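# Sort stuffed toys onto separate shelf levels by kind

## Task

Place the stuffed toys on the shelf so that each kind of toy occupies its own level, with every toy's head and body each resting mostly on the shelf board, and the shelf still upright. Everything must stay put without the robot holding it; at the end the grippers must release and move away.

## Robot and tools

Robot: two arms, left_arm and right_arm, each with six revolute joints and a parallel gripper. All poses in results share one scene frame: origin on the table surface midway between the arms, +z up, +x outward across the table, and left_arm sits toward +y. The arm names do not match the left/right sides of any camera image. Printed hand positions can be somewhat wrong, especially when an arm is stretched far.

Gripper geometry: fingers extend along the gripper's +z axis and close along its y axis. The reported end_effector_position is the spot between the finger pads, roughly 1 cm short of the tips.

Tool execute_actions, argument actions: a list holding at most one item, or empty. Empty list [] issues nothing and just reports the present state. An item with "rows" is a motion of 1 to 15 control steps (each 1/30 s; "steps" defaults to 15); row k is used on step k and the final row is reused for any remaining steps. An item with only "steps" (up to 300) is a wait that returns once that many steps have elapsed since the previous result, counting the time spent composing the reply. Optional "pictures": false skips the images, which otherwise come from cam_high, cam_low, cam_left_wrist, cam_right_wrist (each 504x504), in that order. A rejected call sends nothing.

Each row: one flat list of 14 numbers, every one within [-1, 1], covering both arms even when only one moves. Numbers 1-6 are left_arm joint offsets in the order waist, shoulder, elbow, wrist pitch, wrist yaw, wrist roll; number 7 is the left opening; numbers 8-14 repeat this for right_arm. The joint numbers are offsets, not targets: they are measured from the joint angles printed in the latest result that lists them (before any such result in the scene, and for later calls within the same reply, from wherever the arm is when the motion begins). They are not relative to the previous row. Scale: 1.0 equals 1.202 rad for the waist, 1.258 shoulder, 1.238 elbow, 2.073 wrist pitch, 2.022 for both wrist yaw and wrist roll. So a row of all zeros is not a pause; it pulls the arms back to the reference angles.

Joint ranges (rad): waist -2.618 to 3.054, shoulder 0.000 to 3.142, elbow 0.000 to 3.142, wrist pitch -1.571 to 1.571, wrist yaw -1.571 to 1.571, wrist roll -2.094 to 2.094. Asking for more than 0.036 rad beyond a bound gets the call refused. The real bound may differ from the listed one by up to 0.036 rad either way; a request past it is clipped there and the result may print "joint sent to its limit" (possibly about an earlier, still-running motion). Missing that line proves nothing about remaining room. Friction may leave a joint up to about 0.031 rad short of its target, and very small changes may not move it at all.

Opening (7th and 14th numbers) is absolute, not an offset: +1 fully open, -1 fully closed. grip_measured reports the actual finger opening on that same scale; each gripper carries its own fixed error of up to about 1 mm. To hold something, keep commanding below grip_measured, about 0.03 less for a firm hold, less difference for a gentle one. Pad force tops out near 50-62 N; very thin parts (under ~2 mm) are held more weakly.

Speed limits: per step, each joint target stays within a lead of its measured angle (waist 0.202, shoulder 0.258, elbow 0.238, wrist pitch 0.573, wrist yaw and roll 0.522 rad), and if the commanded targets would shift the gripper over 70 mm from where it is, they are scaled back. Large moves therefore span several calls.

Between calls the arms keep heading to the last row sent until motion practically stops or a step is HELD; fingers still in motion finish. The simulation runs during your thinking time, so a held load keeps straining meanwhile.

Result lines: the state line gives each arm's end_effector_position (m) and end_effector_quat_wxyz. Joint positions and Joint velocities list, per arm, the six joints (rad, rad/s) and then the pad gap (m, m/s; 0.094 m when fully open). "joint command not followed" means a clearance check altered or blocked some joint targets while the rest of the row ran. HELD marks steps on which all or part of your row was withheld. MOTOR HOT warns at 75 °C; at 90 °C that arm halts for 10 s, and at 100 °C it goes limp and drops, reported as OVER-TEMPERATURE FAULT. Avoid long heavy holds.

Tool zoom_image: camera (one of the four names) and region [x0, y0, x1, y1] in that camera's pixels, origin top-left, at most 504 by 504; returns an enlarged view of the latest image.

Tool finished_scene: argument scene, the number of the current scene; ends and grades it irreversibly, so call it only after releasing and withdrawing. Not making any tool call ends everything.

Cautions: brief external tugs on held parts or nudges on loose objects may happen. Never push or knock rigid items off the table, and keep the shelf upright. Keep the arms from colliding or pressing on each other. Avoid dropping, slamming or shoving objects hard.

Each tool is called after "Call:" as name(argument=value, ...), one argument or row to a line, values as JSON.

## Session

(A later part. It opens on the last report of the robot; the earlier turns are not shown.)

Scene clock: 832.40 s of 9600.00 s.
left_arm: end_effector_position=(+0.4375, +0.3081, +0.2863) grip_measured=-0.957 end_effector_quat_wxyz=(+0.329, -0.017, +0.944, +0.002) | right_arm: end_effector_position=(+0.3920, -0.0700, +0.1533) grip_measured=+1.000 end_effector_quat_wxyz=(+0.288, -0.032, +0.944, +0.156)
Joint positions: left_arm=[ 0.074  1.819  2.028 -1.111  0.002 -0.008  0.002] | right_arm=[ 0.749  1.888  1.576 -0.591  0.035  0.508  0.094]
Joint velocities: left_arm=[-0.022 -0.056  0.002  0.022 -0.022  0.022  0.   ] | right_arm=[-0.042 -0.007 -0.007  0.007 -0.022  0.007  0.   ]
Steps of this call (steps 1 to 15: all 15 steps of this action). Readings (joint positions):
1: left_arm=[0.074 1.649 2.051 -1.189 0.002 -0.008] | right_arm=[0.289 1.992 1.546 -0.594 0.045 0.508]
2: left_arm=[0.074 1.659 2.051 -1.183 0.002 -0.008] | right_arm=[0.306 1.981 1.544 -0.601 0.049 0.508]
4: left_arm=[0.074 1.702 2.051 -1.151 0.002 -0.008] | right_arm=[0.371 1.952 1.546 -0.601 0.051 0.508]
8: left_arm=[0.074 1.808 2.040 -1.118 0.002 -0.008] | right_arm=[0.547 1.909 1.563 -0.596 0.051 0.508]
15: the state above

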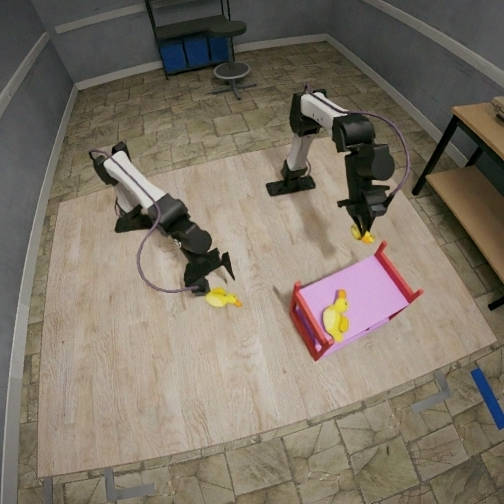

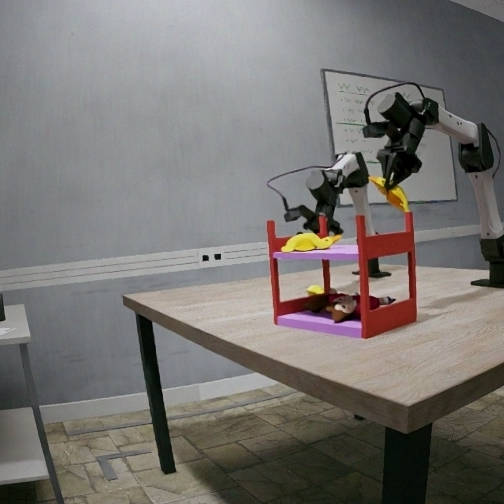

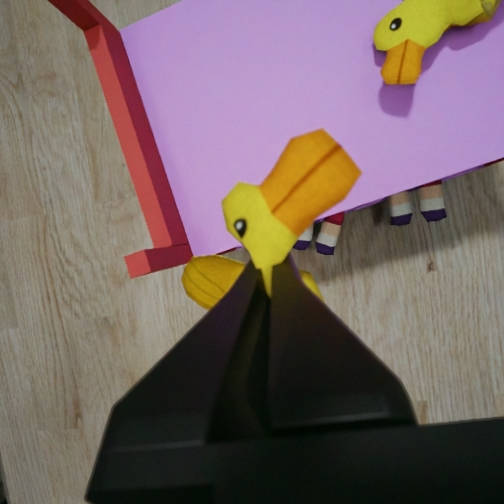

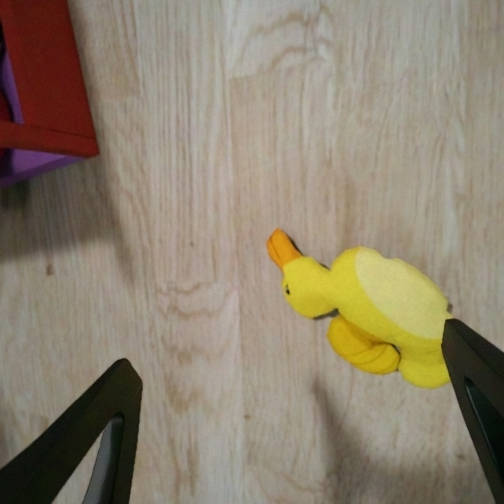

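Call:
execute_actions(
  actions=[
    {"rows":[[-0.06,0,0.03,0,0,0,-1,0,0,0,0,0,0,1],[-0.06,0.04,0.06,0.02,0,0,-1,0,0,0,0,0,0,1],[-0.06,0.08,0.1,0.04,0,0,-1,0,0,0,0,0,0,1],[-0.06,0.12,0.13,0.05,0,0,-1,0,0,0,0,0,0,1],[-0.06,0.16,0.16,0.06,0,0,-1,0,0,0,0,0,0,1],[-0.06,0.2,0.19,0.08,0,0,-1,0,0,0,0,0,0,1]],"steps":15},
  ],
)

Scene clock: 842.80 s of 9600.00 s.
left_arm: end_effector_position=(+0.5229, +0.2686, +0.2499) grip_measured=-0.957 end_effector_quat_wxyz=(+0.353, +0.019, +0.935, -0.011) | right_arm: end_effector_position=(+0.3944, -0.0737, +0.1533) grip_measured=+1.000 end_effector_quat_wxyz=(+0.289, -0.028, +0.944, +0.155)
Joint positions: left_arm=[-0.002  2.102  2.241 -0.988  0.003 -0.008  0.002] | right_arm=[ 0.74   1.888  1.576 -0.591  0.035  0.508  0.094]
Joint velocities: left_arm=[ 0.002 -0.105 -0.012  0.081  0.007  0.037 -0.   ] | right_arm=[ 0.007 -0.012  0.012  0.007 -0.022 -0.022  0.   ]
Steps of this call (steps 1 to 30: the robot went on to your last target; steps 31 to 90: nothing new was sent; then 6.90 s passed at rest; steps 91 to 105: all 15 steps of this action). Readings (joint positions):
91: left_arm=[0.068 1.816 2.030 -1.108 -0.001 -0.008] | right_arm=[0.727 1.888 1.576 -0.591 0.035 0.508]
92: left_arm=[0.056 1.822 2.040 -1.112 -0.004 -0.008] | right_arm=[0.729 1.888 1.576 -0.591 0.035 0.508]
94: left_arm=[0.024 1.870 2.107 -1.104 -0.004 -0.008] | right_arm=[0.734 1.888 1.576 -0.591 0.035 0.508]
98: left_arm=[-0.003 2.024 2.239 -1.008 0.003 -0.008] | right_arm=[0.740 1.888 1.576 -0.591 0.035 0.508]
105: the state above

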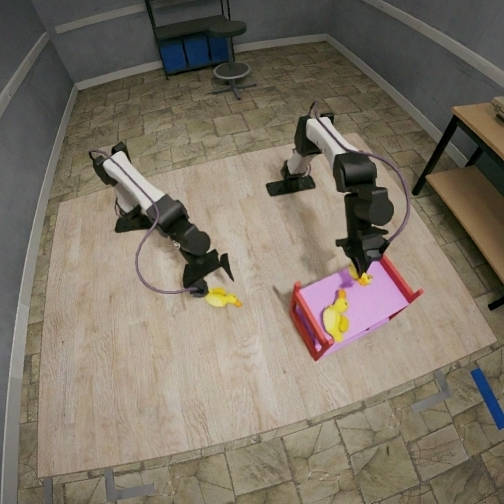

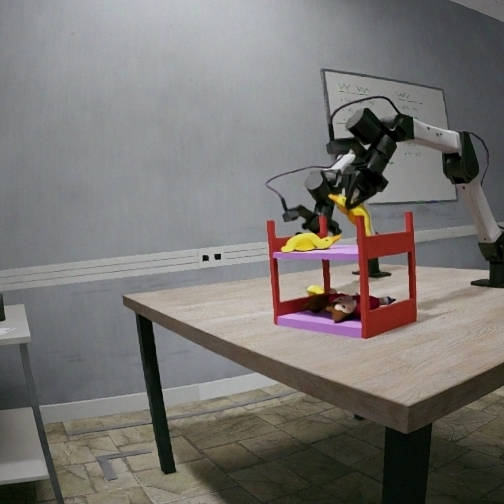

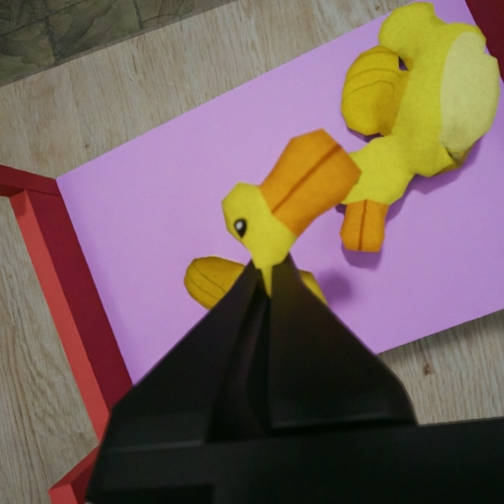

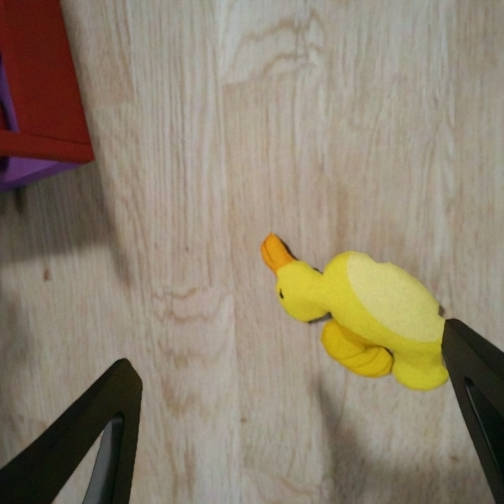

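Call:
execute_actions(
  actions=[
    {"rows":[[0.02,0,0.05,0,0,0,-1,0,0,0,0,0,0,1],[0.04,0.04,0.1,0.02,0,0,-1,0,0,0,0,0,0,1],[0.06,0.08,0.14,0.04,0,0,-1,0,0,0,0,0,0,1],[0.06,0.12,0.17,0.05,0,0,-1,0,0,0,0,0,0,1],[0.06,0.16,0.17,0.06,0,0,-1,0,0,0,0,0,0,1],[0.06,0.19,0.17,0.07,0,0,-1,0,0,0,0,0,0,1]],"steps":15},
  ],
)

Scene clock: 851.37 s of 9600.00 s.
left_arm: end_effector_position=(+0.5935, +0.3132, +0.1965) grip_measured=-0.958 end_effector_quat_wxyz=(+0.373, -0.017, +0.928, +0.003) | right_arm: end_effector_position=(+0.3944, -0.0737, +0.1533) grip_measured=+1.000 end_effector_quat_wxyz=(+0.289, -0.028, +0.944, +0.155)
Joint positions: left_arm=[ 0.075  2.375  2.446 -0.876  0.002 -0.008  0.002] | right_arm=[ 0.74   1.888  1.576 -0.591  0.035  0.508  0.094]
Joint velocities: left_arm=[-0.002 -0.129 -0.002  0.11  -0.051  0.051  0.   ] | right_arm=[ 0.002  0.002 -0.007  0.022 -0.037  0.007  0.   ]
Steps of this call (steps 1 to 30: the robot went on to your last target; steps 31 to 90: nothing new was sent; then 5.07 s passed at rest; steps 91 to 105: all 15 steps of this action). Readings (joint positions):
91: left_arm=[-0.001 2.094 2.247 -0.982 0.003 -0.008] | right_arm=[0.740 1.888 1.576 -0.591 0.035 0.508]
92: left_arm=[0.003 2.106 2.270 -0.990 0.004 -0.008] | right_arm=[0.740 1.888 1.576 -0.591 0.035 0.508]
94: left_arm=[0.023 2.160 2.360 -0.977 0.008 -0.008] | right_arm=[0.740 1.888 1.576 -0.591 0.035 0.508]
98: left_arm=[0.070 2.285 2.446 -0.881 0.004 -0.008] | right_arm=[0.740 1.888 1.576 -0.591 0.035 0.508]
105: the state above

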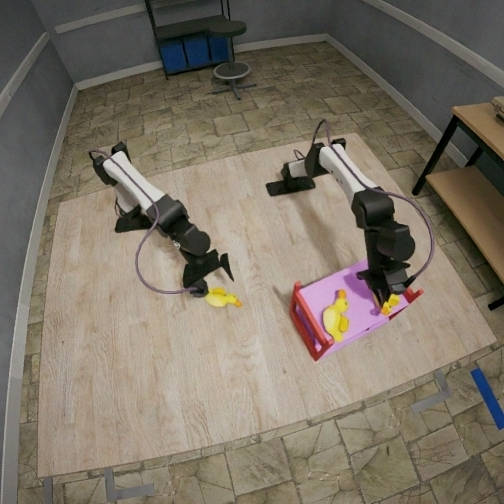

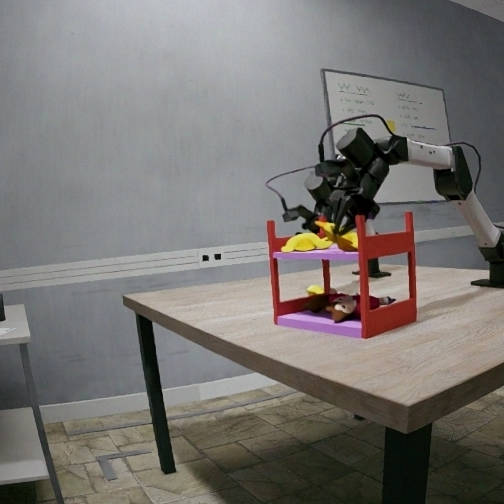

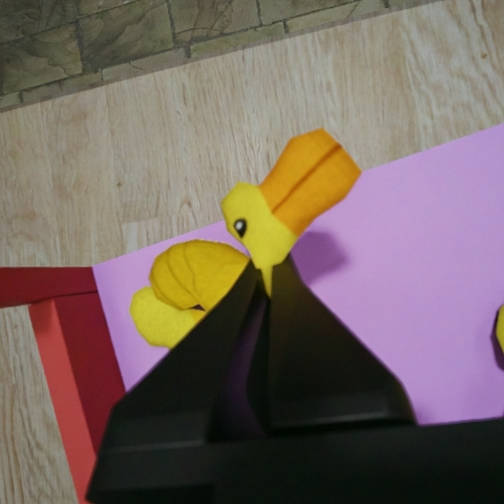

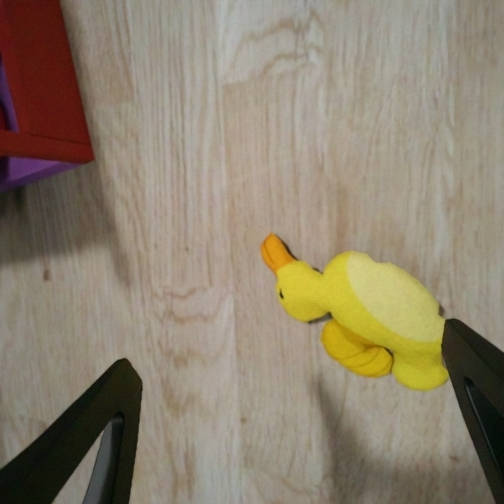

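Call:
execute_actions(
  actions=[
    {"rows":[[0,-0.05,-0.03,0,0,0,-1,0,0,0,0,0,0,1],[0,-0.09,-0.07,-0.02,0,0,-1,0,0,0,0,0,0,1],[0,-0.11,-0.11,-0.03,0,0,-1,0,0,0,0,0,0,1],[0,-0.11,-0.11,-0.03,0,0,-1,0,0,0,0,0,0,1],[0,-0.11,-0.11,-0.03,0,0,-1,0,0,0,0,0,0,1],[0,-0.11,-0.11,-0.03,0,0,-1,0,0,0,0,0,0,1],[0,-0.11,-0.11,-0.03,0,0,-1,0,0,0,0,0,0,1],[0,-0.11,-0.11,-0.03,0,0,-1,0,0,0,0,0,0,1],[0,-0.11,-0.11,-0.03,0,0,-0.5,0,0,0,0,0,0,1],[0,-0.11,-0.11,-0.03,0,0,0,0,0,0,0,0,0,1],[0,-0.11,-0.11,-0.03,0,0,0.4,0,0,0,0,0,0,1]],"steps":15},
  ],
)

Scene clock: 863.63 s of 9600.00 s.
left_arm: end_effector_position=(+0.5600, +0.3122, +0.2102) grip_measured=+0.394 end_effector_quat_wxyz=(+0.349, -0.017, +0.937, +0.003) | right_arm: end_effector_position=(+0.3944, -0.0737, +0.1533) grip_measured=+1.000 end_effector_quat_wxyz=(+0.289, -0.028, +0.944, +0.155)
Joint positions: left_arm=[ 0.075  2.252  2.325 -0.93   0.002 -0.008  0.065] | right_arm=[ 0.74   1.888  1.576 -0.591  0.035  0.508  0.094]
Joint velocities: left_arm=[-0.007 -0.007 -0.017 -0.037  0.007 -0.022  0.008] | right_arm=[-0.012 -0.007 -0.002 -0.022 -0.037  0.022  0.   ]
Steps of this call (steps 1 to 30: the robot went on to your last target; steps 31 to 90: nothing new was sent; then 8.77 s passed at rest; steps 91 to 105: all 15 steps of this action). Readings (joint positions):
91: left_arm=[0.075 2.356 2.441 -0.867 0.002 -0.008] | right_arm=[0.740 1.888 1.576 -0.591 0.035 0.508]
92: left_arm=[0.075 2.343 2.420 -0.868 0.002 -0.008] | right_arm=[0.740 1.888 1.576 -0.591 0.035 0.508]
94: left_arm=[0.075 2.298 2.353 -0.890 0.002 -0.008] | right_arm=[0.740 1.888 1.576 -0.591 0.035 0.508]
98: left_arm=[0.075 2.257 2.325 -0.924 0.002 -0.008] | right_arm=[0.740 1.888 1.576 -0.591 0.035 0.508]
105: the state above

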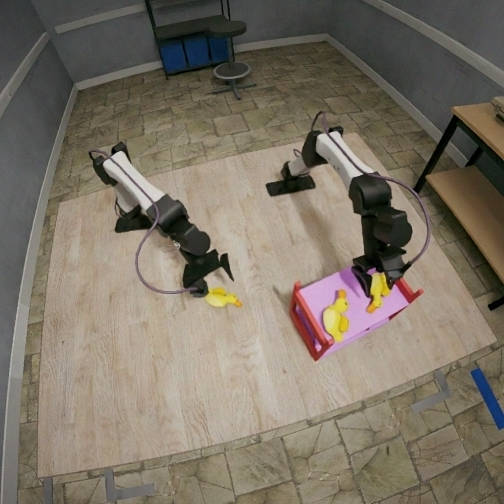

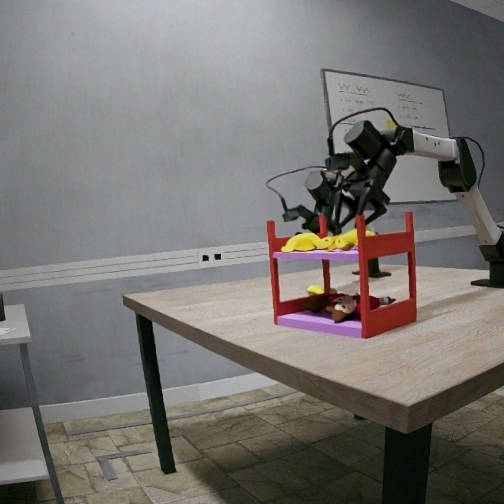

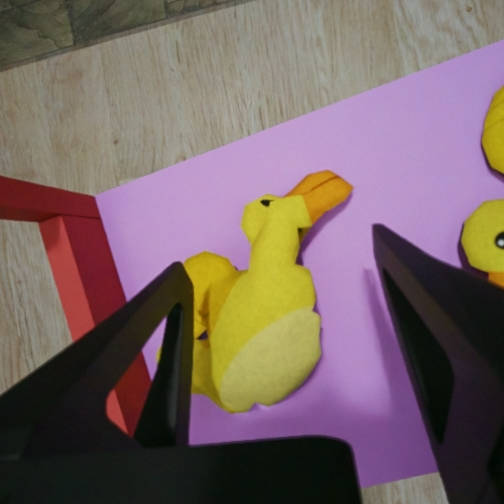

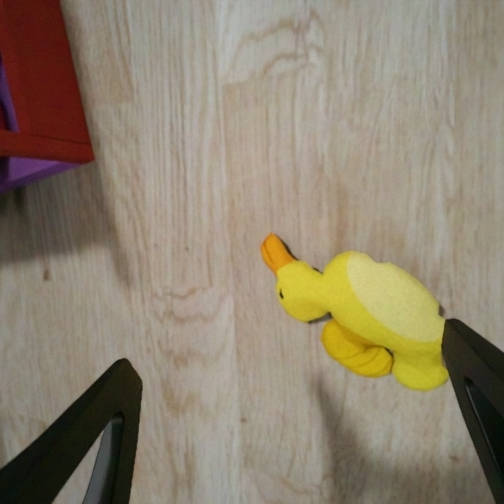

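Call:
execute_actions(
  actions=[
    {"rows":[[0,-0.15,0,0,0,0,0.5,0,0,0,0,0,-0.2,1],[0,-0.32,0,0,0,0,0.5,-0.015,0.04,0.02,-0.02,0,-0.43,1]],"steps":15},
  ],
)

Scene clock: 874.93 s of 9600.00 s.
left_arm: end_effector_position=(+0.4722, +0.3096, +0.4285) grip_measured=+0.498 end_effector_quat_wxyz=(+0.531, -0.015, +0.847, +0.005) | right_arm: end_effector_position=(+0.3930, -0.0790, +0.1270) grip_measured=+1.000 end_effector_quat_wxyz=(+0.291, -0.402, +0.868, +0.022)
Joint positions: left_arm=[ 0.075  1.837  2.324 -0.938  0.002 -0.008  0.07 ] | right_arm=[ 0.733  1.937  1.582 -0.624  0.035 -0.306  0.094]
Joint velocities: left_arm=[ 0.017 -0.398  0.164  0.139  0.007 -0.037 -0.001] | right_arm=[ 0.022  0.007 -0.002  0.007 -0.11  -0.256  0.   ]
Steps of this call (steps 1 to 15: the robot went on to your last target; steps 16 to 90: nothing new was sent; then 7.80 s passed at rest; steps 91 to 105: all 15 steps of this action). Readings (joint positions):
91: left_arm=[0.075 2.243 2.322 -0.933 0.002 -0.008] | right_arm=[0.740 1.888 1.576 -0.591 0.035 0.455]
92: left_arm=[0.075 2.227 2.313 -0.940 0.002 -0.008] | right_arm=[0.740 1.891 1.577 -0.593 0.035 0.363]
94: left_arm=[0.075 2.182 2.308 -0.950 0.002 -0.008] | right_arm=[0.737 1.905 1.582 -0.599 0.035 0.169]
98: left_arm=[0.075 2.051 2.308 -0.950 0.002 -0.008] | right_arm=[0.733 1.932 1.582 -0.615 0.035 -0.135]
105: the state above

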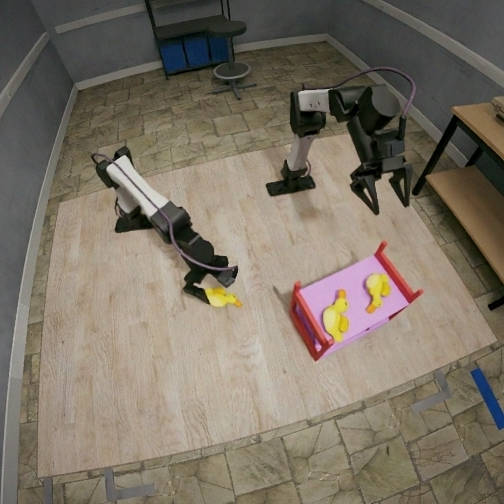

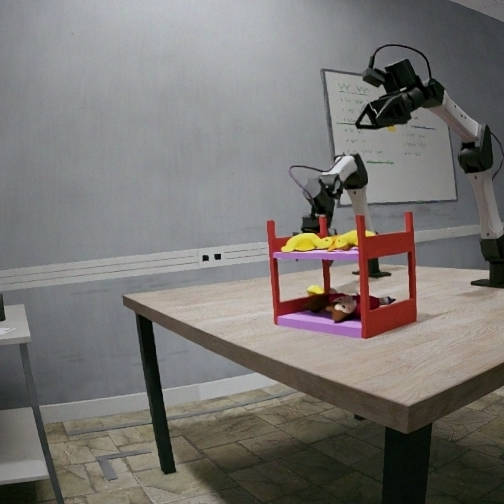

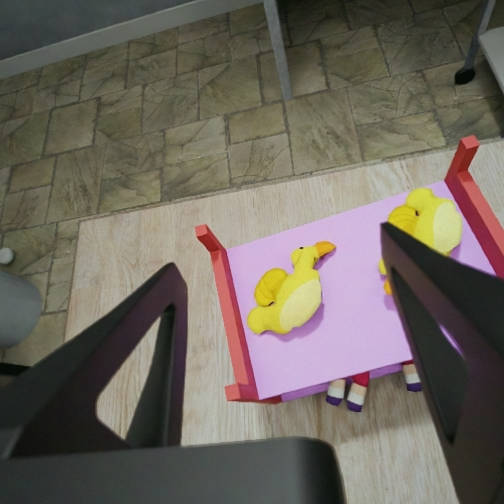

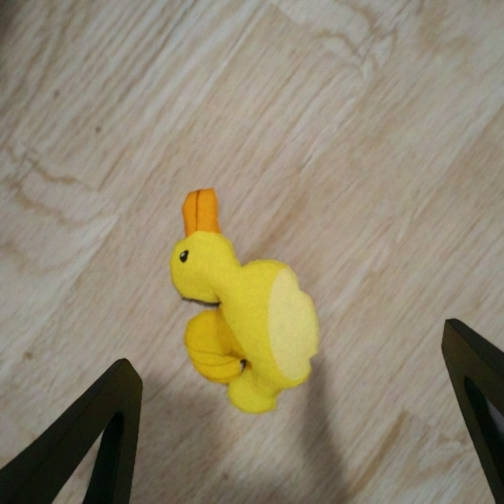

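Call:
execute_actions(
  actions=[
    {"rows":[[0,0,0,0,0,0,0.5,0,0.05,0,0,0,0,1],[0,0,0,0,0,0,0.5,0,0.1,0,0,0,0,1],[0,0,0,0,0,0,0.5,0,0.14,0,0,0,0,1]],"steps":15},
  ],
)

Scene clock: 883.63 s of 9600.00 s.
left_arm: end_effector_position=(+0.4759, +0.3097, +0.4263) grip_measured=+0.498 end_effector_quat_wxyz=(+0.530, -0.015, +0.848, +0.005) | right_arm: end_effector_position=(+0.3906, -0.0813, +0.0409) grip_measured=+1.000 end_effector_quat_wxyz=(+0.207, -0.416, +0.885, +0.010)
Joint positions: left_arm=[ 0.075  1.849  2.33  -0.934  0.002 -0.008  0.07 ] | right_arm=[ 0.731  2.121  1.588 -0.621  0.033 -0.317  0.094]
Joint velocities: left_arm=[ 0.007 -0.007  0.017  0.022 -0.022 -0.007 -0.   ] | right_arm=[ 0.007 -0.002  0.012 -0.066 -0.066 -0.007  0.   ]
Steps of this call (steps 1 to 30: the robot went on to your last target; steps 31 to 90: nothing new was sent; then 5.20 s passed at rest; steps 91 to 105: all 15 steps of this action). Readings (joint positions):
91: left_arm=[0.075 1.849 2.330 -0.931 0.002 -0.008] | right_arm=[0.733 1.941 1.582 -0.624 0.035 -0.346]
92: left_arm=[0.075 1.849 2.330 -0.932 0.002 -0.008] | right_arm=[0.733 1.953 1.583 -0.620 0.035 -0.340]
94: left_arm=[0.075 1.849 2.330 -0.933 0.002 -0.008] | right_arm=[0.733 2.005 1.588 -0.609 0.035 -0.331]
98: left_arm=[0.075 1.849 2.330 -0.933 0.002 -0.008] | right_arm=[0.733 2.127 1.588 -0.618 0.035 -0.323]
105: the state above

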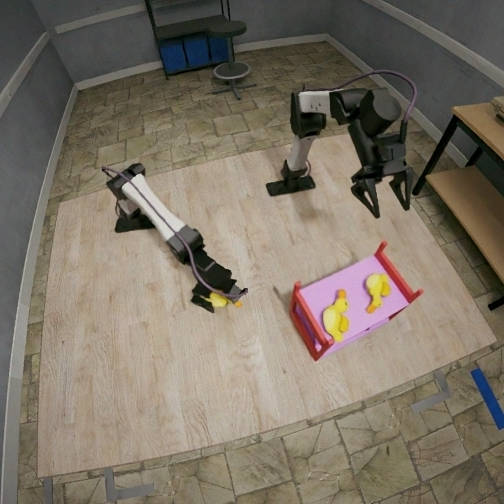

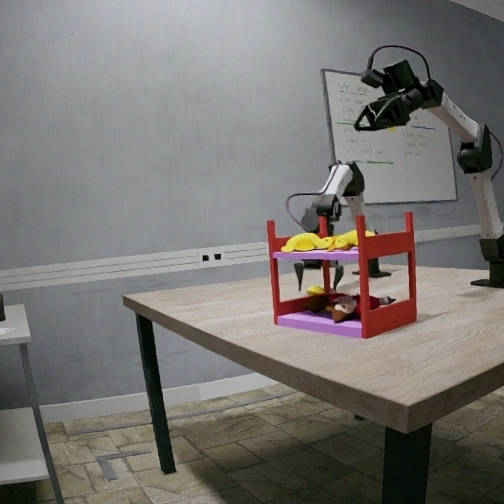

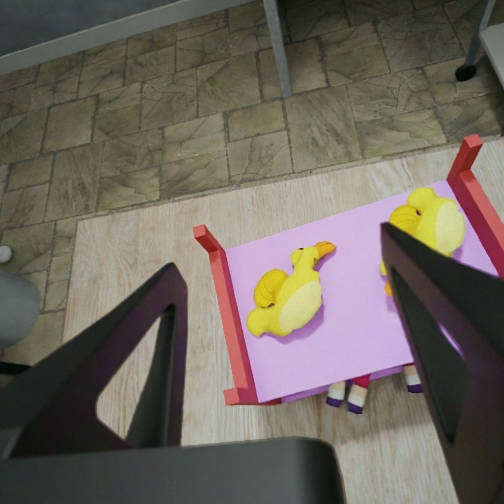

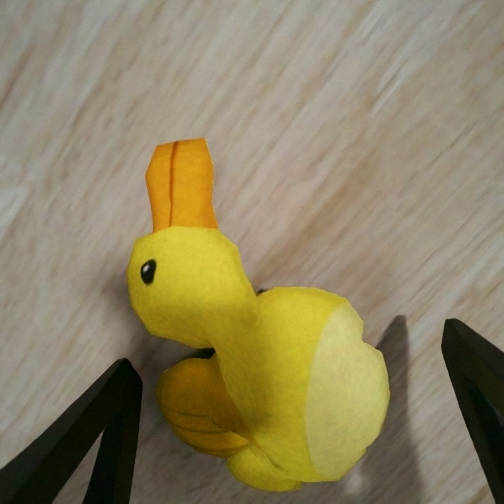

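Good. Lower a bit, close.

Call:
execute_actions(
  actions=[
    {"rows":[[0,0,0,0,0,0,0.5,0,0.04,0,0,0,0,1],[0,0,0,0,0,0,0.5,0,0.04,0,0,0,0,1],[0,0,0,0,0,0,0.5,0,0.04,0,0,0,0,1],[0,0,0,0,0,0,0.5,0,0.04,0,0,0,0,0.7],[0,0,0,0,0,0,0.5,0,0.04,0,0,0,0,0.4],[0,0,0,0,0,0,0.5,0,0.04,0,0,0,0,0.1],[0,0,0,0,0,0,0.5,0,0.04,0,0,0,0,-0.2],[0,0,0,0,0,0,0.5,0,0.04,0,0,0,0,-0.5],[0,0,0,0,0,0,0.5,0,0.04,0,0,0,0,-0.8],[0,0,0,0,0,0,0.5,0,0.04,0,0,0,0,-1]],"steps":15},
  ],
  pictures=false,
)

Call:
execute_actions(
  actions=[
    {"rows":[[0,0,0,0,0,0,0.5,0,0,0,0,0,0,-1],[0,0,0,0,0,0,0.5,0,0,0,0,0,0,-1],[0,0,0,0,0,0,0.5,0,0,0,0,0,0,-1],[0,0,0,0,0,0,0.5,0,-0.05,0,0,0,0,-1],[0,0,0,0,0,0,0.5,0,-0.1,0,0,0,0,-1],[0,0,0,0,0,0,0.5,0,-0.15,0,0,0,0,-1]],"steps":15},
  ],
)

Scene clock: 894.47 s of 9600.00 s.
left_arm: end_effector_position=(+0.4759, +0.3097, +0.4263) grip_measured=+0.498 end_effector_quat_wxyz=(+0.530, -0.015, +0.848, +0.005) | right_arm: end_effector_position=(+0.3910, -0.0798, +0.0300) grip_measured=-0.926 end_effector_quat_wxyz=(+0.201, -0.417, +0.886, +0.013)
Joint positions: left_arm=[ 0.075  1.849  2.33  -0.934  0.002 -0.008  0.07 ] | right_arm=[ 0.731  2.147  1.588 -0.608  0.026 -0.316  0.003]
Joint velocities: left_arm=[ 0.007 -0.007  0.017 -0.037  0.037  0.022 -0.   ] | right_arm=[ 0.002 -0.012  0.002 -0.007 -0.037 -0.022  0.   ]
Steps of this call (steps 1 to 15: the robot went on to your last target; steps 16 to 90: nothing new was sent; then 7.33 s passed at rest; steps 91 to 105: all 15 steps of this action). Readings (joint positions):
91: left_arm=[0.075 1.849 2.330 -0.934 0.002 -0.008] | right_arm=[0.731 2.124 1.588 -0.621 0.033 -0.317]
92: left_arm=[0.075 1.849 2.330 -0.934 0.002 -0.008] | right_arm=[0.731 2.128 1.588 -0.618 0.033 -0.317]
94: left_arm=[0.075 1.849 2.330 -0.934 0.002 -0.008] | right_arm=[0.730 2.139 1.588 -0.618 0.028 -0.316]
98: left_arm=[0.075 1.849 2.330 -0.934 0.002 -0.008] | right_arm=[0.731 2.145 1.588 -0.614 0.023 -0.316]
105: the state above

Scene clock: 894.97 s of 9600.00 s.
left_arm: end_effector_position=(+0.4759, +0.3097, +0.4263) grip_measured=+0.498 end_effector_quat_wxyz=(+0.530, -0.015, +0.848, +0.005) | right_arm: end_effector_position=(+0.3964, -0.0764, +0.1284) grip_measured=-0.926 end_effector_quat_wxyz=(+0.299, -0.405, +0.864, +0.025)
Joint positions: left_arm=[ 0.075  1.849  2.33  -0.934  0.002 -0.008  0.07 ] | right_arm=[ 0.731  1.94   1.581 -0.603  0.026 -0.316  0.003]
Joint velocities: left_arm=[ 0.002 -0.012 -0.002 -0.11   0.022 -0.066  0.   ] | right_arm=[-0.007  0.12   0.012 -0.095  0.051 -0.007 -0.001]
Steps of this call (steps 1 to 15: all 15 steps of this action). Readings (joint positions):
1: left_arm=[0.075 1.849 2.330 -0.934 0.002 -0.008] | right_arm=[0.731 2.147 1.588 -0.607 0.026 -0.316]
2: left_arm=[0.075 1.849 2.330 -0.934 0.002 -0.008] | right_arm=[0.731 2.147 1.588 -0.606 0.026 -0.316]
4: left_arm=[0.075 1.849 2.330 -0.934 0.002 -0.008] | right_arm=[0.731 2.141 1.588 -0.606 0.026 -0.316]
8: left_arm=[0.075 1.849 2.330 -0.934 0.002 -0.008] | right_arm=[0.731 2.048 1.581 -0.624 0.026 -0.316]
15: the state above

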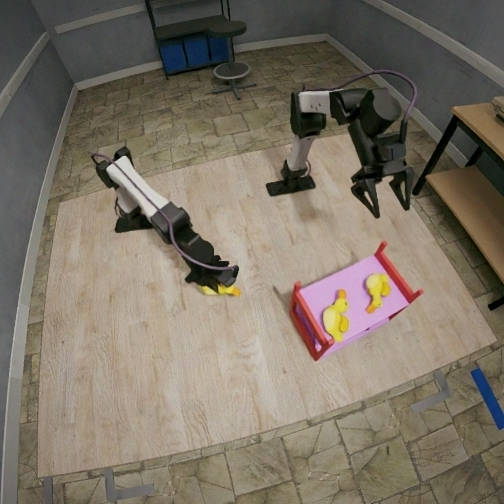

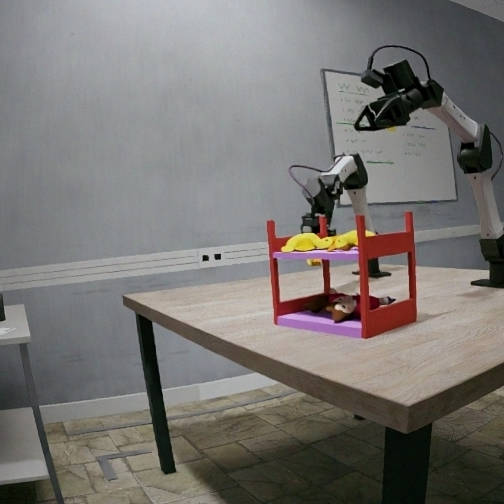

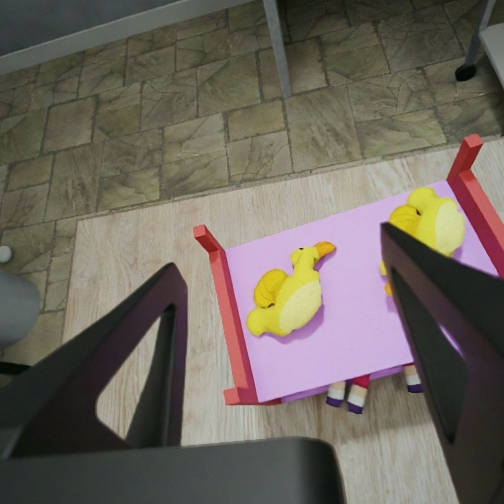

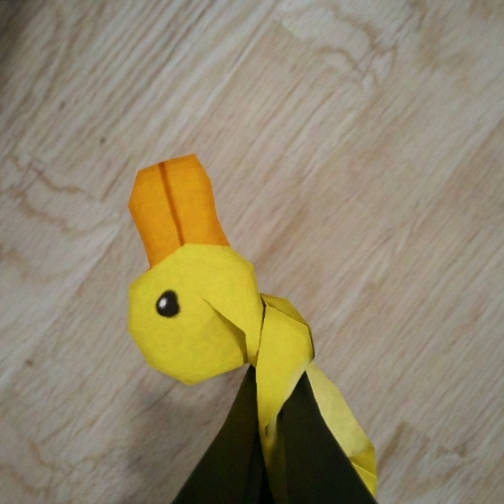

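Call:
execute_actions(
  actions=[
    {"rows":[[0,0,0,0,0,0,0.5,0.1,0,0,0,0,0.2,-1],[0,0,0,0,0,0,0.5,0.2,0,0,0,0,0.4,-1],[0,0,0,0,0,0,0.5,0.33,0,-0.03,0,0,0.6,-1],[0,0,0,0,0,0,0.5,0.33,0,-0.03,0,0,0.8,-1]],"steps":15},
  ],
  pictures=false,
)

Call:
execute_actions(
  actions=[
    {"steps":12},
  ],
  pictures=false,
)

Call:
execute_actions(
  actions=[
    {"rows":[[0,0,0,0,0,0,0.5,0,0.05,0,0,0,0,-1],[0,0,0,0,0,0,0.5,0,0.1,0,0,0,0,-1],[0,0,0,0,0,0,0.5,0,0.13,0,0,0,0,-1],[0,0,0,0,0,0,0.5,0,0.13,0,0,0,0,-1],[0,0,0,0,0,0,0.5,0,0.13,0,0,0,0,-1],[0,0,0,0,0,0,0.5,0,0.13,0,0,0,0,-1],[0,0,0,0,0,0,0.5,0,0.13,0,0,0,0,-1],[0,0,0,0,0,0,0.5,0,0.13,0,0,0,0,-1],[0,0,0,0,0,0,0.5,0,0.13,0,0,0,0,-1],[0,0,0,0,0,0,0.5,0,0.13,0,0,0,0,-1],[0,0,0,0,0,0,0.5,0,0.13,0,0,0,0,-0.3],[0,0,0,0,0,0,0.5,0,0.13,0,0,0,0,0.4],[0,0,0,0,0,0,0.5,0,0.13,0,0,0,0,1]],"steps":15},
  ],
)

Scene clock: 910.33 s of 9600.00 s.
left_arm: end_effector_position=(+0.4759, +0.3097, +0.4263) grip_measured=+0.498 end_effector_quat_wxyz=(+0.530, -0.015, +0.848, +0.005) | right_arm: end_effector_position=(+0.2437, +0.0729, +0.1131) grip_measured=-0.926 end_effector_quat_wxyz=(+0.168, -0.027, +0.959, +0.227)
Joint positions: left_arm=[ 0.075  1.849  2.33  -0.934  0.002 -0.008  0.07 ] | right_arm=[ 1.154  1.955  1.561 -0.604  0.017  0.931  0.003]
Joint velocities: left_arm=[ 0.007 -0.002 -0.012 -0.095  0.022  0.037  0.   ] | right_arm=[-0.208 -0.012 -0.012 -0.007  0.037  2.44  -0.001]
Steps of this call (steps 1 to 30: the robot went on to your last target; steps 31 to 90: nothing new was sent; then 11.87 s passed at rest; steps 91 to 105: all 15 steps of this action). Readings (joint positions):
91: left_arm=[0.075 1.849 2.330 -0.934 0.002 -0.008] | right_arm=[0.740 1.955 1.581 -0.608 0.031 -0.262]
92: left_arm=[0.075 1.849 2.330 -0.934 0.002 -0.008] | right_arm=[0.760 1.955 1.581 -0.608 0.037 -0.186]
94: left_arm=[0.075 1.849 2.330 -0.934 0.002 -0.008] | right_arm=[0.834 1.955 1.581 -0.608 0.041 -0.041]
98: left_arm=[0.075 1.849 2.330 -0.934 0.002 -0.008] | right_arm=[1.033 1.955 1.579 -0.605 0.039 0.266]
105: the state above

Scene clock: 910.73 s of 9600.00 s.
left_arm: end_effector_position=(+0.4759, +0.3097, +0.4263) grip_measured=+0.498 end_effector_quat_wxyz=(+0.530, -0.015, +0.848, +0.005) | right_arm: end_effector_position=(+0.2534, +0.0663, +0.1132) grip_measured=-0.926 end_effector_quat_wxyz=(+0.132, +0.144, +0.948, +0.250)
Joint positions: left_arm=[ 0.075  1.849  2.33  -0.934  0.002 -0.008  0.07 ] | right_arm=[ 1.132  1.955  1.561 -0.604  0.019  1.265  0.003]
Joint velocities: left_arm=[ 0.002 -0.012  0.012 -0.037 -0.037  0.022 -0.   ] | right_arm=[-0.007 -0.002  0.002  0.022  0.022  0.154  0.   ]
Steps of this call (steps 1 to 12: the robot went on to your last target). Readings (joint positions):
1: left_arm=[0.075 1.849 2.330 -0.934 0.002 -0.008] | right_arm=[1.147 1.955 1.561 -0.604 0.017 1.003]
2: left_arm=[0.075 1.849 2.330 -0.934 0.002 -0.008] | right_arm=[1.141 1.955 1.561 -0.604 0.017 1.061]
4: left_arm=[0.075 1.849 2.330 -0.934 0.002 -0.008] | right_arm=[1.133 1.955 1.561 -0.604 0.018 1.144]
8: left_arm=[0.075 1.849 2.330 -0.934 0.002 -0.008] | right_arm=[1.132 1.955 1.561 -0.604 0.019 1.230]
12: the state above

Scene clock: 911.23 s of 9600.00 s.
left_arm: end_effector_position=(+0.4759, +0.3097, +0.4263) grip_measured=+0.498 end_effector_quat_wxyz=(+0.530, -0.015, +0.848, +0.005) | right_arm: end_effector_position=(+0.2537, +0.0677, +0.0385) grip_measured=+0.442 end_effector_quat_wxyz=(+0.103, +0.146, +0.965, +0.194)
Joint positions: left_arm=[ 0.075  1.849  2.33  -0.934  0.002 -0.008  0.07 ] | right_arm=[ 1.132  2.12   1.565 -0.575  0.016  1.267  0.068]
Joint velocities: left_arm=[ 0.002 -0.002 -0.007 -0.022  0.022 -0.022  0.   ] | right_arm=[ 0.012 -0.139  0.002  0.125  0.095 -0.051  0.421]
Steps of this call (steps 1 to 15: all 15 steps of this action). Readings (joint positions):
1: left_arm=[0.075 1.849 2.330 -0.934 0.002 -0.008] | right_arm=[1.132 1.959 1.561 -0.605 0.019 1.267]
2: left_arm=[0.075 1.849 2.330 -0.934 0.002 -0.008] | right_arm=[1.132 1.970 1.561 -0.601 0.019 1.267]
4: left_arm=[0.075 1.849 2.330 -0.934 0.002 -0.008] | right_arm=[1.132 2.022 1.564 -0.591 0.019 1.267]
8: left_arm=[0.075 1.849 2.330 -0.934 0.002 -0.008] | right_arm=[1.132 2.135 1.564 -0.599 0.019 1.267]
15: the state above

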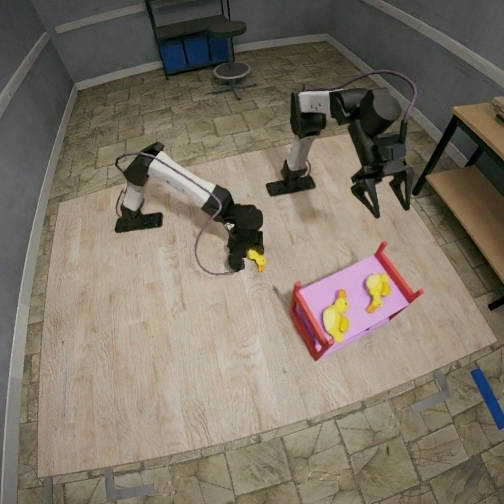

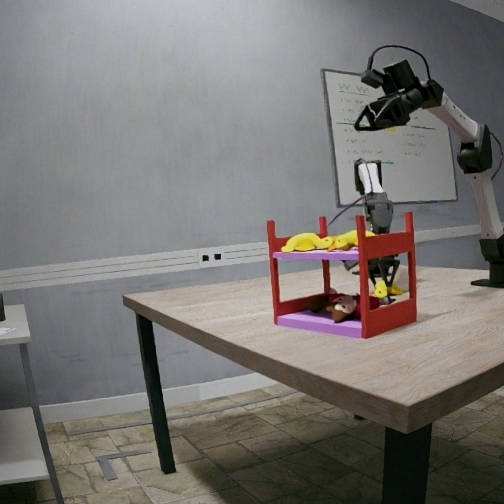

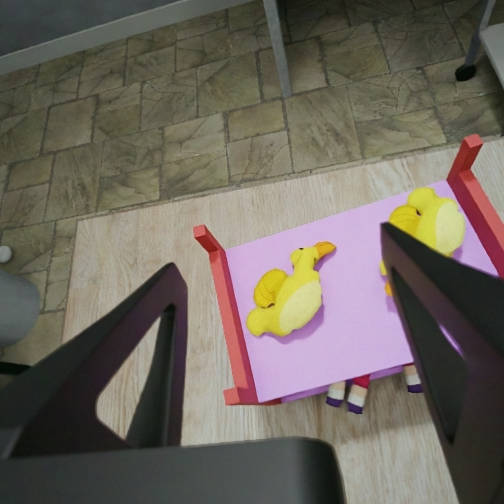

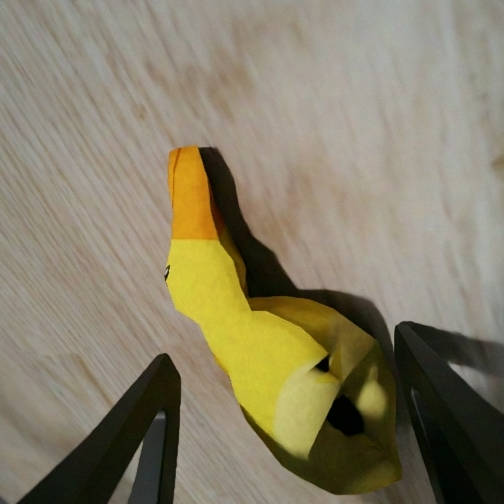

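Call:
execute_actions(
  actions=[
    {"rows":[[0,-0.1,0,0,0,0,0.8,0,-0.1,0,0,0,0,1],[0,-0.214,0,0,0,0,0.8,0,-0.2,0,0,0,0,1],[-0.1,-0.214,0,0,0,0,0.8,0,-0.3,0,0,0,0,1],[-0.15,-0.214,0,0,0,0,0.8,0,-0.3,0,0,0,0,1],[-0.2,-0.214,0,0,0,0,0.8,-0.2,-0.3,0,0,0,0,1],[-0.3,-0.214,0,0,0,0,0.8,-0.4,-0.3,0,0,0,0,1],[-0.3,-0.214,0,0,0,0,0.8,-0.7,-0.3,0,0,0,-0.4,1]],"steps":15},
  ],
  pictures=false,
)

Call:
execute_actions(
  actions=[
    {"steps":20},
  ],
  pictures=false,
)

Scene clock: 921.37 s of 9600.00 s.
left_arm: end_effector_position=(+0.3496, +0.1612, +0.5413) grip_measured=+0.798 end_effector_quat_wxyz=(+0.625, +0.130, +0.761, -0.114) | right_arm: end_effector_position=(+0.3894, -0.0815, +0.2170) grip_measured=+1.000 end_effector_quat_wxyz=(+0.319, +0.082, +0.914, +0.237)
Joint positions: left_arm=[-0.292  1.572  2.323 -0.945  0.012 -0.008  0.084] | right_arm=[ 0.724  1.749  1.556 -0.561  0.009  0.736  0.094]
Joint velocities: left_arm=[ 0.007 -0.042  0.032  0.022  0.022  0.022 -0.001] | right_arm=[-1.536 -0.027 -0.002 -0.007  0.066 -1.297  0.   ]
Steps of this call (steps 1 to 15: the robot went on to your last target; steps 16 to 90: nothing new was sent; then 6.63 s passed at rest; steps 91 to 105: all 15 steps of this action). Readings (joint positions):
91: left_arm=[0.075 1.839 2.327 -0.935 0.002 -0.008] | right_arm=[1.132 2.101 1.565 -0.567 0.015 1.267]
92: left_arm=[0.075 1.824 2.318 -0.942 0.002 -0.008] | right_arm=[1.132 2.083 1.560 -0.575 0.015 1.267]
94: left_arm=[0.056 1.780 2.313 -0.953 -0.004 -0.008] | right_arm=[1.132 2.021 1.556 -0.588 0.015 1.267]
98: left_arm=[-0.089 1.672 2.313 -0.952 -0.008 -0.008] | right_arm=[1.057 1.872 1.556 -0.582 0.009 1.175]
105: the state above

Scene clock: 922.03 s of 9600.00 s.
left_arm: end_effector_position=(+0.3506, +0.1613, +0.5407) grip_measured=+0.798 end_effector_quat_wxyz=(+0.625, +0.129, +0.762, -0.113) | right_arm: end_effector_position=(+0.4611, -0.2898, +0.2161) grip_measured=+1.000 end_effector_quat_wxyz=(+0.381, +0.166, +0.904, +0.104)
Joint positions: left_arm=[-0.292  1.574  2.323 -0.944  0.009 -0.008  0.084] | right_arm=[ 0.283  1.749  1.556 -0.567  0.026  0.474  0.094]
Joint velocities: left_arm=[ 0.002  0.017 -0.017 -0.081 -0.007  0.022 -0.   ] | right_arm=[-0.007  0.002  0.002 -0.022  0.007  0.007  0.   ]
Steps of this call (steps 1 to 20: the robot went on to your last target). Readings (joint positions):
1: left_arm=[-0.292 1.571 2.323 -0.944 0.011 -0.008] | right_arm=[0.669 1.749 1.556 -0.561 0.009 0.694]
2: left_arm=[-0.292 1.571 2.323 -0.944 0.011 -0.008] | right_arm=[0.614 1.749 1.556 -0.561 0.009 0.660]
4: left_arm=[-0.292 1.573 2.323 -0.944 0.010 -0.008] | right_arm=[0.503 1.749 1.556 -0.562 0.010 0.606]
8: left_arm=[-0.292 1.574 2.323 -0.944 0.010 -0.008] | right_arm=[0.302 1.749 1.556 -0.562 0.017 0.530]
20: the state above

Left to hover: waist −.373, q3 −.98, q4 −.146.

Call:
execute_actions(
  actions=[
    {"rows":[[-0.31,0,-0.79,-0.07,0,0,0.8,0,0,0,0,0,0,1]],"steps":15},
  ],
  pictures=false,
)

Call:
execute_actions(
  actions=[
    {"steps":25},
  ],
  pictures=false,
)

Call:
execute_actions(
  actions=[
    {"rows":[[0,0.1,0.03,0,0,0,0.8,0,0,0,0,0,0,1],[0,0.2,0.07,0,0,0,0.8,0,0,0,0,0,0,1],[0,0.3,0.11,0,0,0,0.8,0,0,0,0,0,0,1]],"steps":15},
  ],
)

Scene clock: 930.33 s of 9600.00 s.
left_arm: end_effector_position=(+0.2741, +0.0398, +0.2420) grip_measured=+0.798 end_effector_quat_wxyz=(+0.267, +0.326, +0.901, -0.102) | right_arm: end_effector_position=(+0.4611, -0.2898, +0.2161) grip_measured=+1.000 end_effector_quat_wxyz=(+0.381, +0.164, +0.904, +0.103)
Joint positions: left_arm=[-0.655  1.563  1.605 -1.034  0.007 -0.009  0.084] | right_arm=[ 0.283  1.749  1.556 -0.567  0.026  0.469  0.094]
Joint velocities: left_arm=[-0.046  0.002 -1.868 -0.081  0.037 -0.066 -0.001] | right_arm=[-0.017  0.022 -0.012 -0.066  0.007 -0.007  0.   ]
Steps of this call (steps 1 to 30: the robot went on to your last target; steps 31 to 90: nothing new was sent; then 4.80 s passed at rest; steps 91 to 105: all 15 steps of this action). Readings (joint positions):
91: left_arm=[-0.306 1.570 2.304 -0.941 0.001 -0.009] | right_arm=[0.283 1.749 1.556 -0.567 0.026 0.469]
92: left_arm=[-0.338 1.558 2.268 -0.945 -0.003 -0.009] | right_arm=[0.283 1.749 1.556 -0.567 0.026 0.469]
94: left_arm=[-0.417 1.552 2.194 -0.963 -0.002 -0.009] | right_arm=[0.283 1.749 1.556 -0.567 0.026 0.469]
98: left_arm=[-0.563 1.556 2.013 -0.996 0.001 -0.009] | right_arm=[0.283 1.749 1.556 -0.567 0.026 0.469]
105: the state above

Scene clock: 931.17 s of 9600.00 s.
left_arm: end_effector_position=(+0.2238, +0.0817, +0.1323) grip_measured=+0.798 end_effector_quat_wxyz=(+0.098, +0.338, +0.935, -0.040) | right_arm: end_effector_position=(+0.4611, -0.2898, +0.2161) grip_measured=+1.000 end_effector_quat_wxyz=(+0.381, +0.164, +0.904, +0.103)
Joint positions: left_arm=[-0.656  1.59   1.331 -1.099  0.007 -0.009  0.084] | right_arm=[ 0.283  1.749  1.556 -0.567  0.026  0.469  0.094]
Joint velocities: left_arm=[-0.012  0.002  0.007  0.051 -0.139  0.051  0.   ] | right_arm=[-0.002 -0.007  0.002  0.022 -0.051  0.037  0.   ]
Steps of this call (steps 1 to 25: the robot went on to your last target). Readings (joint positions):
1: left_arm=[-0.656 1.565 1.541 -1.038 0.007 -0.009] | right_arm=[0.283 1.749 1.556 -0.567 0.026 0.469]
2: left_arm=[-0.656 1.567 1.476 -1.041 0.007 -0.009] | right_arm=[0.283 1.749 1.556 -0.567 0.026 0.469]
4: left_arm=[-0.656 1.579 1.376 -1.068 0.007 -0.009] | right_arm=[0.283 1.749 1.556 -0.567 0.026 0.469]
8: left_arm=[-0.656 1.595 1.331 -1.100 0.007 -0.009] | right_arm=[0.283 1.749 1.556 -0.567 0.026 0.469]
25: the state above

Scene clock: 931.67 s of 9600.00 s.
left_arm: end_effector_position=(+0.2433, +0.0653, +0.0362) grip_measured=+0.798 end_effector_quat_wxyz=(-0.026, +0.339, +0.940, +0.006) | right_arm: end_effector_position=(+0.4611, -0.2898, +0.2161) grip_measured=+1.000 end_effector_quat_wxyz=(+0.381, +0.164, +0.904, +0.103)
Joint positions: left_arm=[-0.656  1.986  1.451 -1.089  0.007 -0.009  0.084] | right_arm=[ 0.283  1.749  1.556 -0.567  0.026  0.469  0.094]
Joint velocities: left_arm=[-0.007 -0.081 -0.042 -0.081  0.007  0.022  0.001] | right_arm=[-0.002  0.022  0.017 -0.007 -0.022  0.007  0.   ]
Steps of this call (steps 1 to 15: all 15 steps of this action). Readings (joint positions):
1: left_arm=[-0.656 1.602 1.336 -1.104 0.007 -0.009] | right_arm=[0.283 1.749 1.556 -0.567 0.026 0.469]
2: left_arm=[-0.656 1.640 1.360 -1.115 0.007 -0.009] | right_arm=[0.283 1.749 1.556 -0.567 0.026 0.469]
4: left_arm=[-0.656 1.780 1.436 -1.112 0.007 -0.009] | right_arm=[0.283 1.749 1.556 -0.567 0.026 0.469]
8: left_arm=[-0.656 1.991 1.456 -1.080 0.007 -0.009] | right_arm=[0.283 1.749 1.556 -0.567 0.026 0.469]
15: the state above

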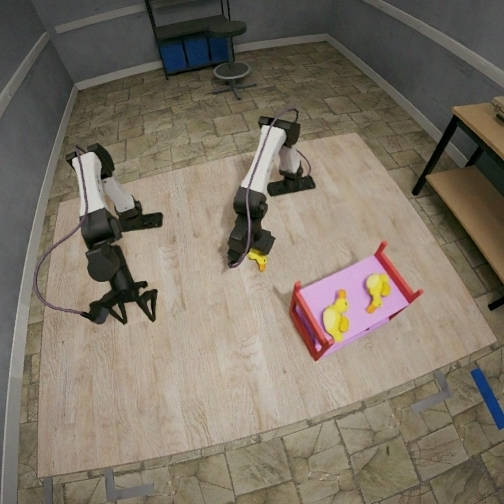

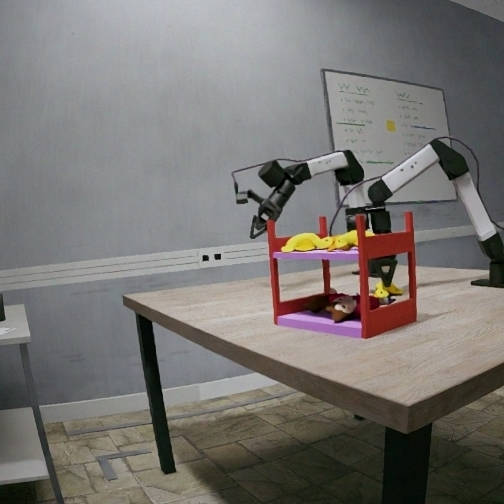

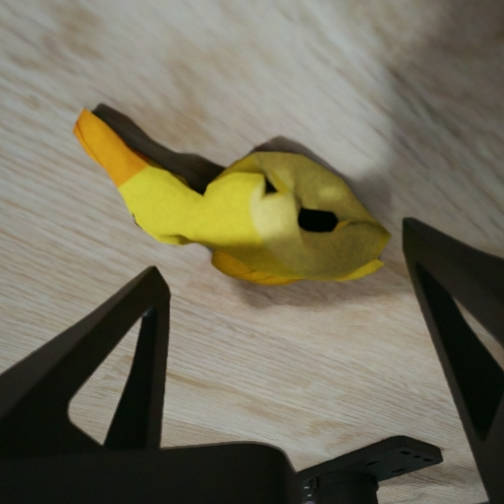

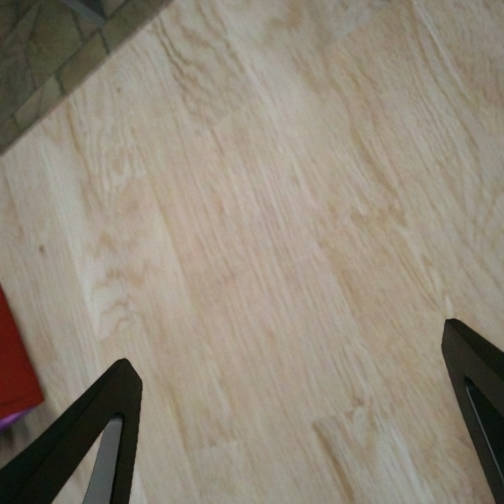

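Call:
execute_actions(
  actions=[
    {"rows":[[0,-0.1,0.03,0,0,0,1,0,0,0,0,0,0,1],[0,-0.1,0.06,0,0,-0.2,1,0,0,0,0,0,0,1],[0,-0.06,0.06,0,0,-0.4,1,0,0,0,0,0,0,1],[0,-0.02,0.06,0,0,-0.54,1,0,0,0,0,0,0,1]],"steps":15},
  ],
)

Scene clock: 939.10 s of 9600.00 s.
left_arm: end_effector_position=(+0.2611, +0.0501, +0.0625) grip_measured=+1.000 end_effector_quat_wxyz=(+0.012, -0.149, +0.989, -0.020) | right_arm: end_effector_position=(+0.4611, -0.2898, +0.2161) grip_measured=+1.000 end_effector_quat_wxyz=(+0.381, +0.164, +0.904, +0.103)
Joint positions: left_arm=[-0.656  1.957  1.518 -1.085  0.008 -1.002  0.094] | right_arm=[ 0.283  1.749  1.556 -0.567  0.026  0.469  0.094]
Joint velocities: left_arm=[-0.012 -0.002  0.002 -0.022 -0.051 -0.681  0.   ] | right_arm=[ 0.002  0.007 -0.002 -0.022 -0.007 -0.037  0.   ]
Steps of this call (steps 1 to 15: the robot went on to your last target; steps 16 to 90: nothing new was sent; then 3.93 s passed at rest; steps 91 to 105: all 15 steps of this action). Readings (joint positions):
91: left_arm=[-0.656 1.974 1.451 -1.088 0.007 -0.009] | right_arm=[0.283 1.749 1.556 -0.567 0.026 0.469]
92: left_arm=[-0.656 1.959 1.453 -1.093 0.008 -0.063] | right_arm=[0.283 1.749 1.556 -0.567 0.026 0.469]
94: left_arm=[-0.656 1.934 1.486 -1.098 0.008 -0.254] | right_arm=[0.283 1.749 1.556 -0.567 0.026 0.469]
98: left_arm=[-0.656 1.938 1.518 -1.085 0.008 -0.645] | right_arm=[0.283 1.749 1.556 -0.567 0.026 0.469]
105: the state above

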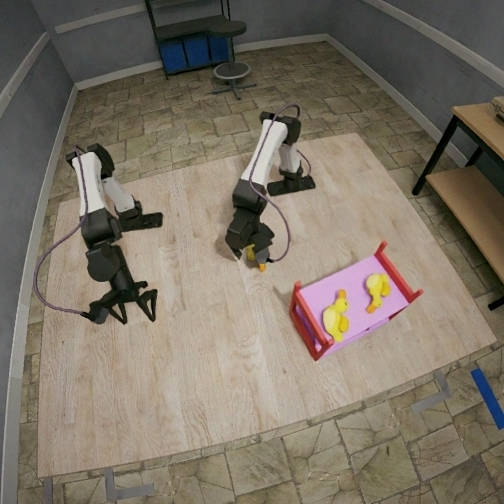

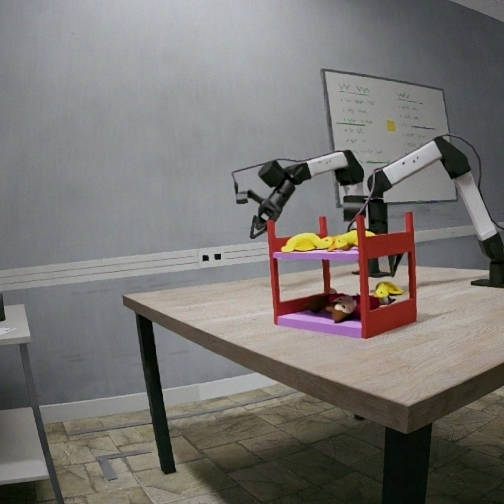

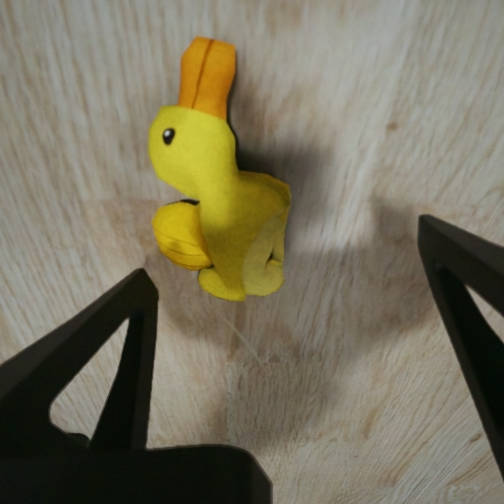

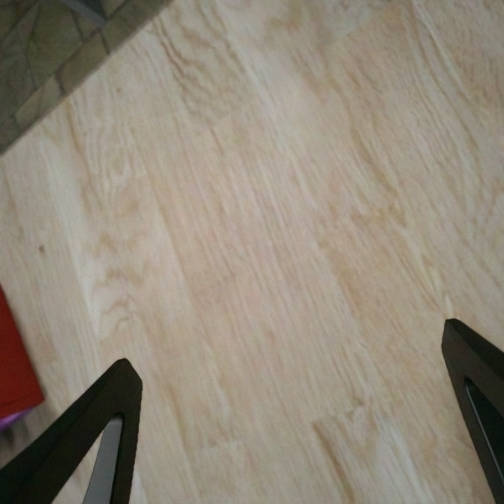

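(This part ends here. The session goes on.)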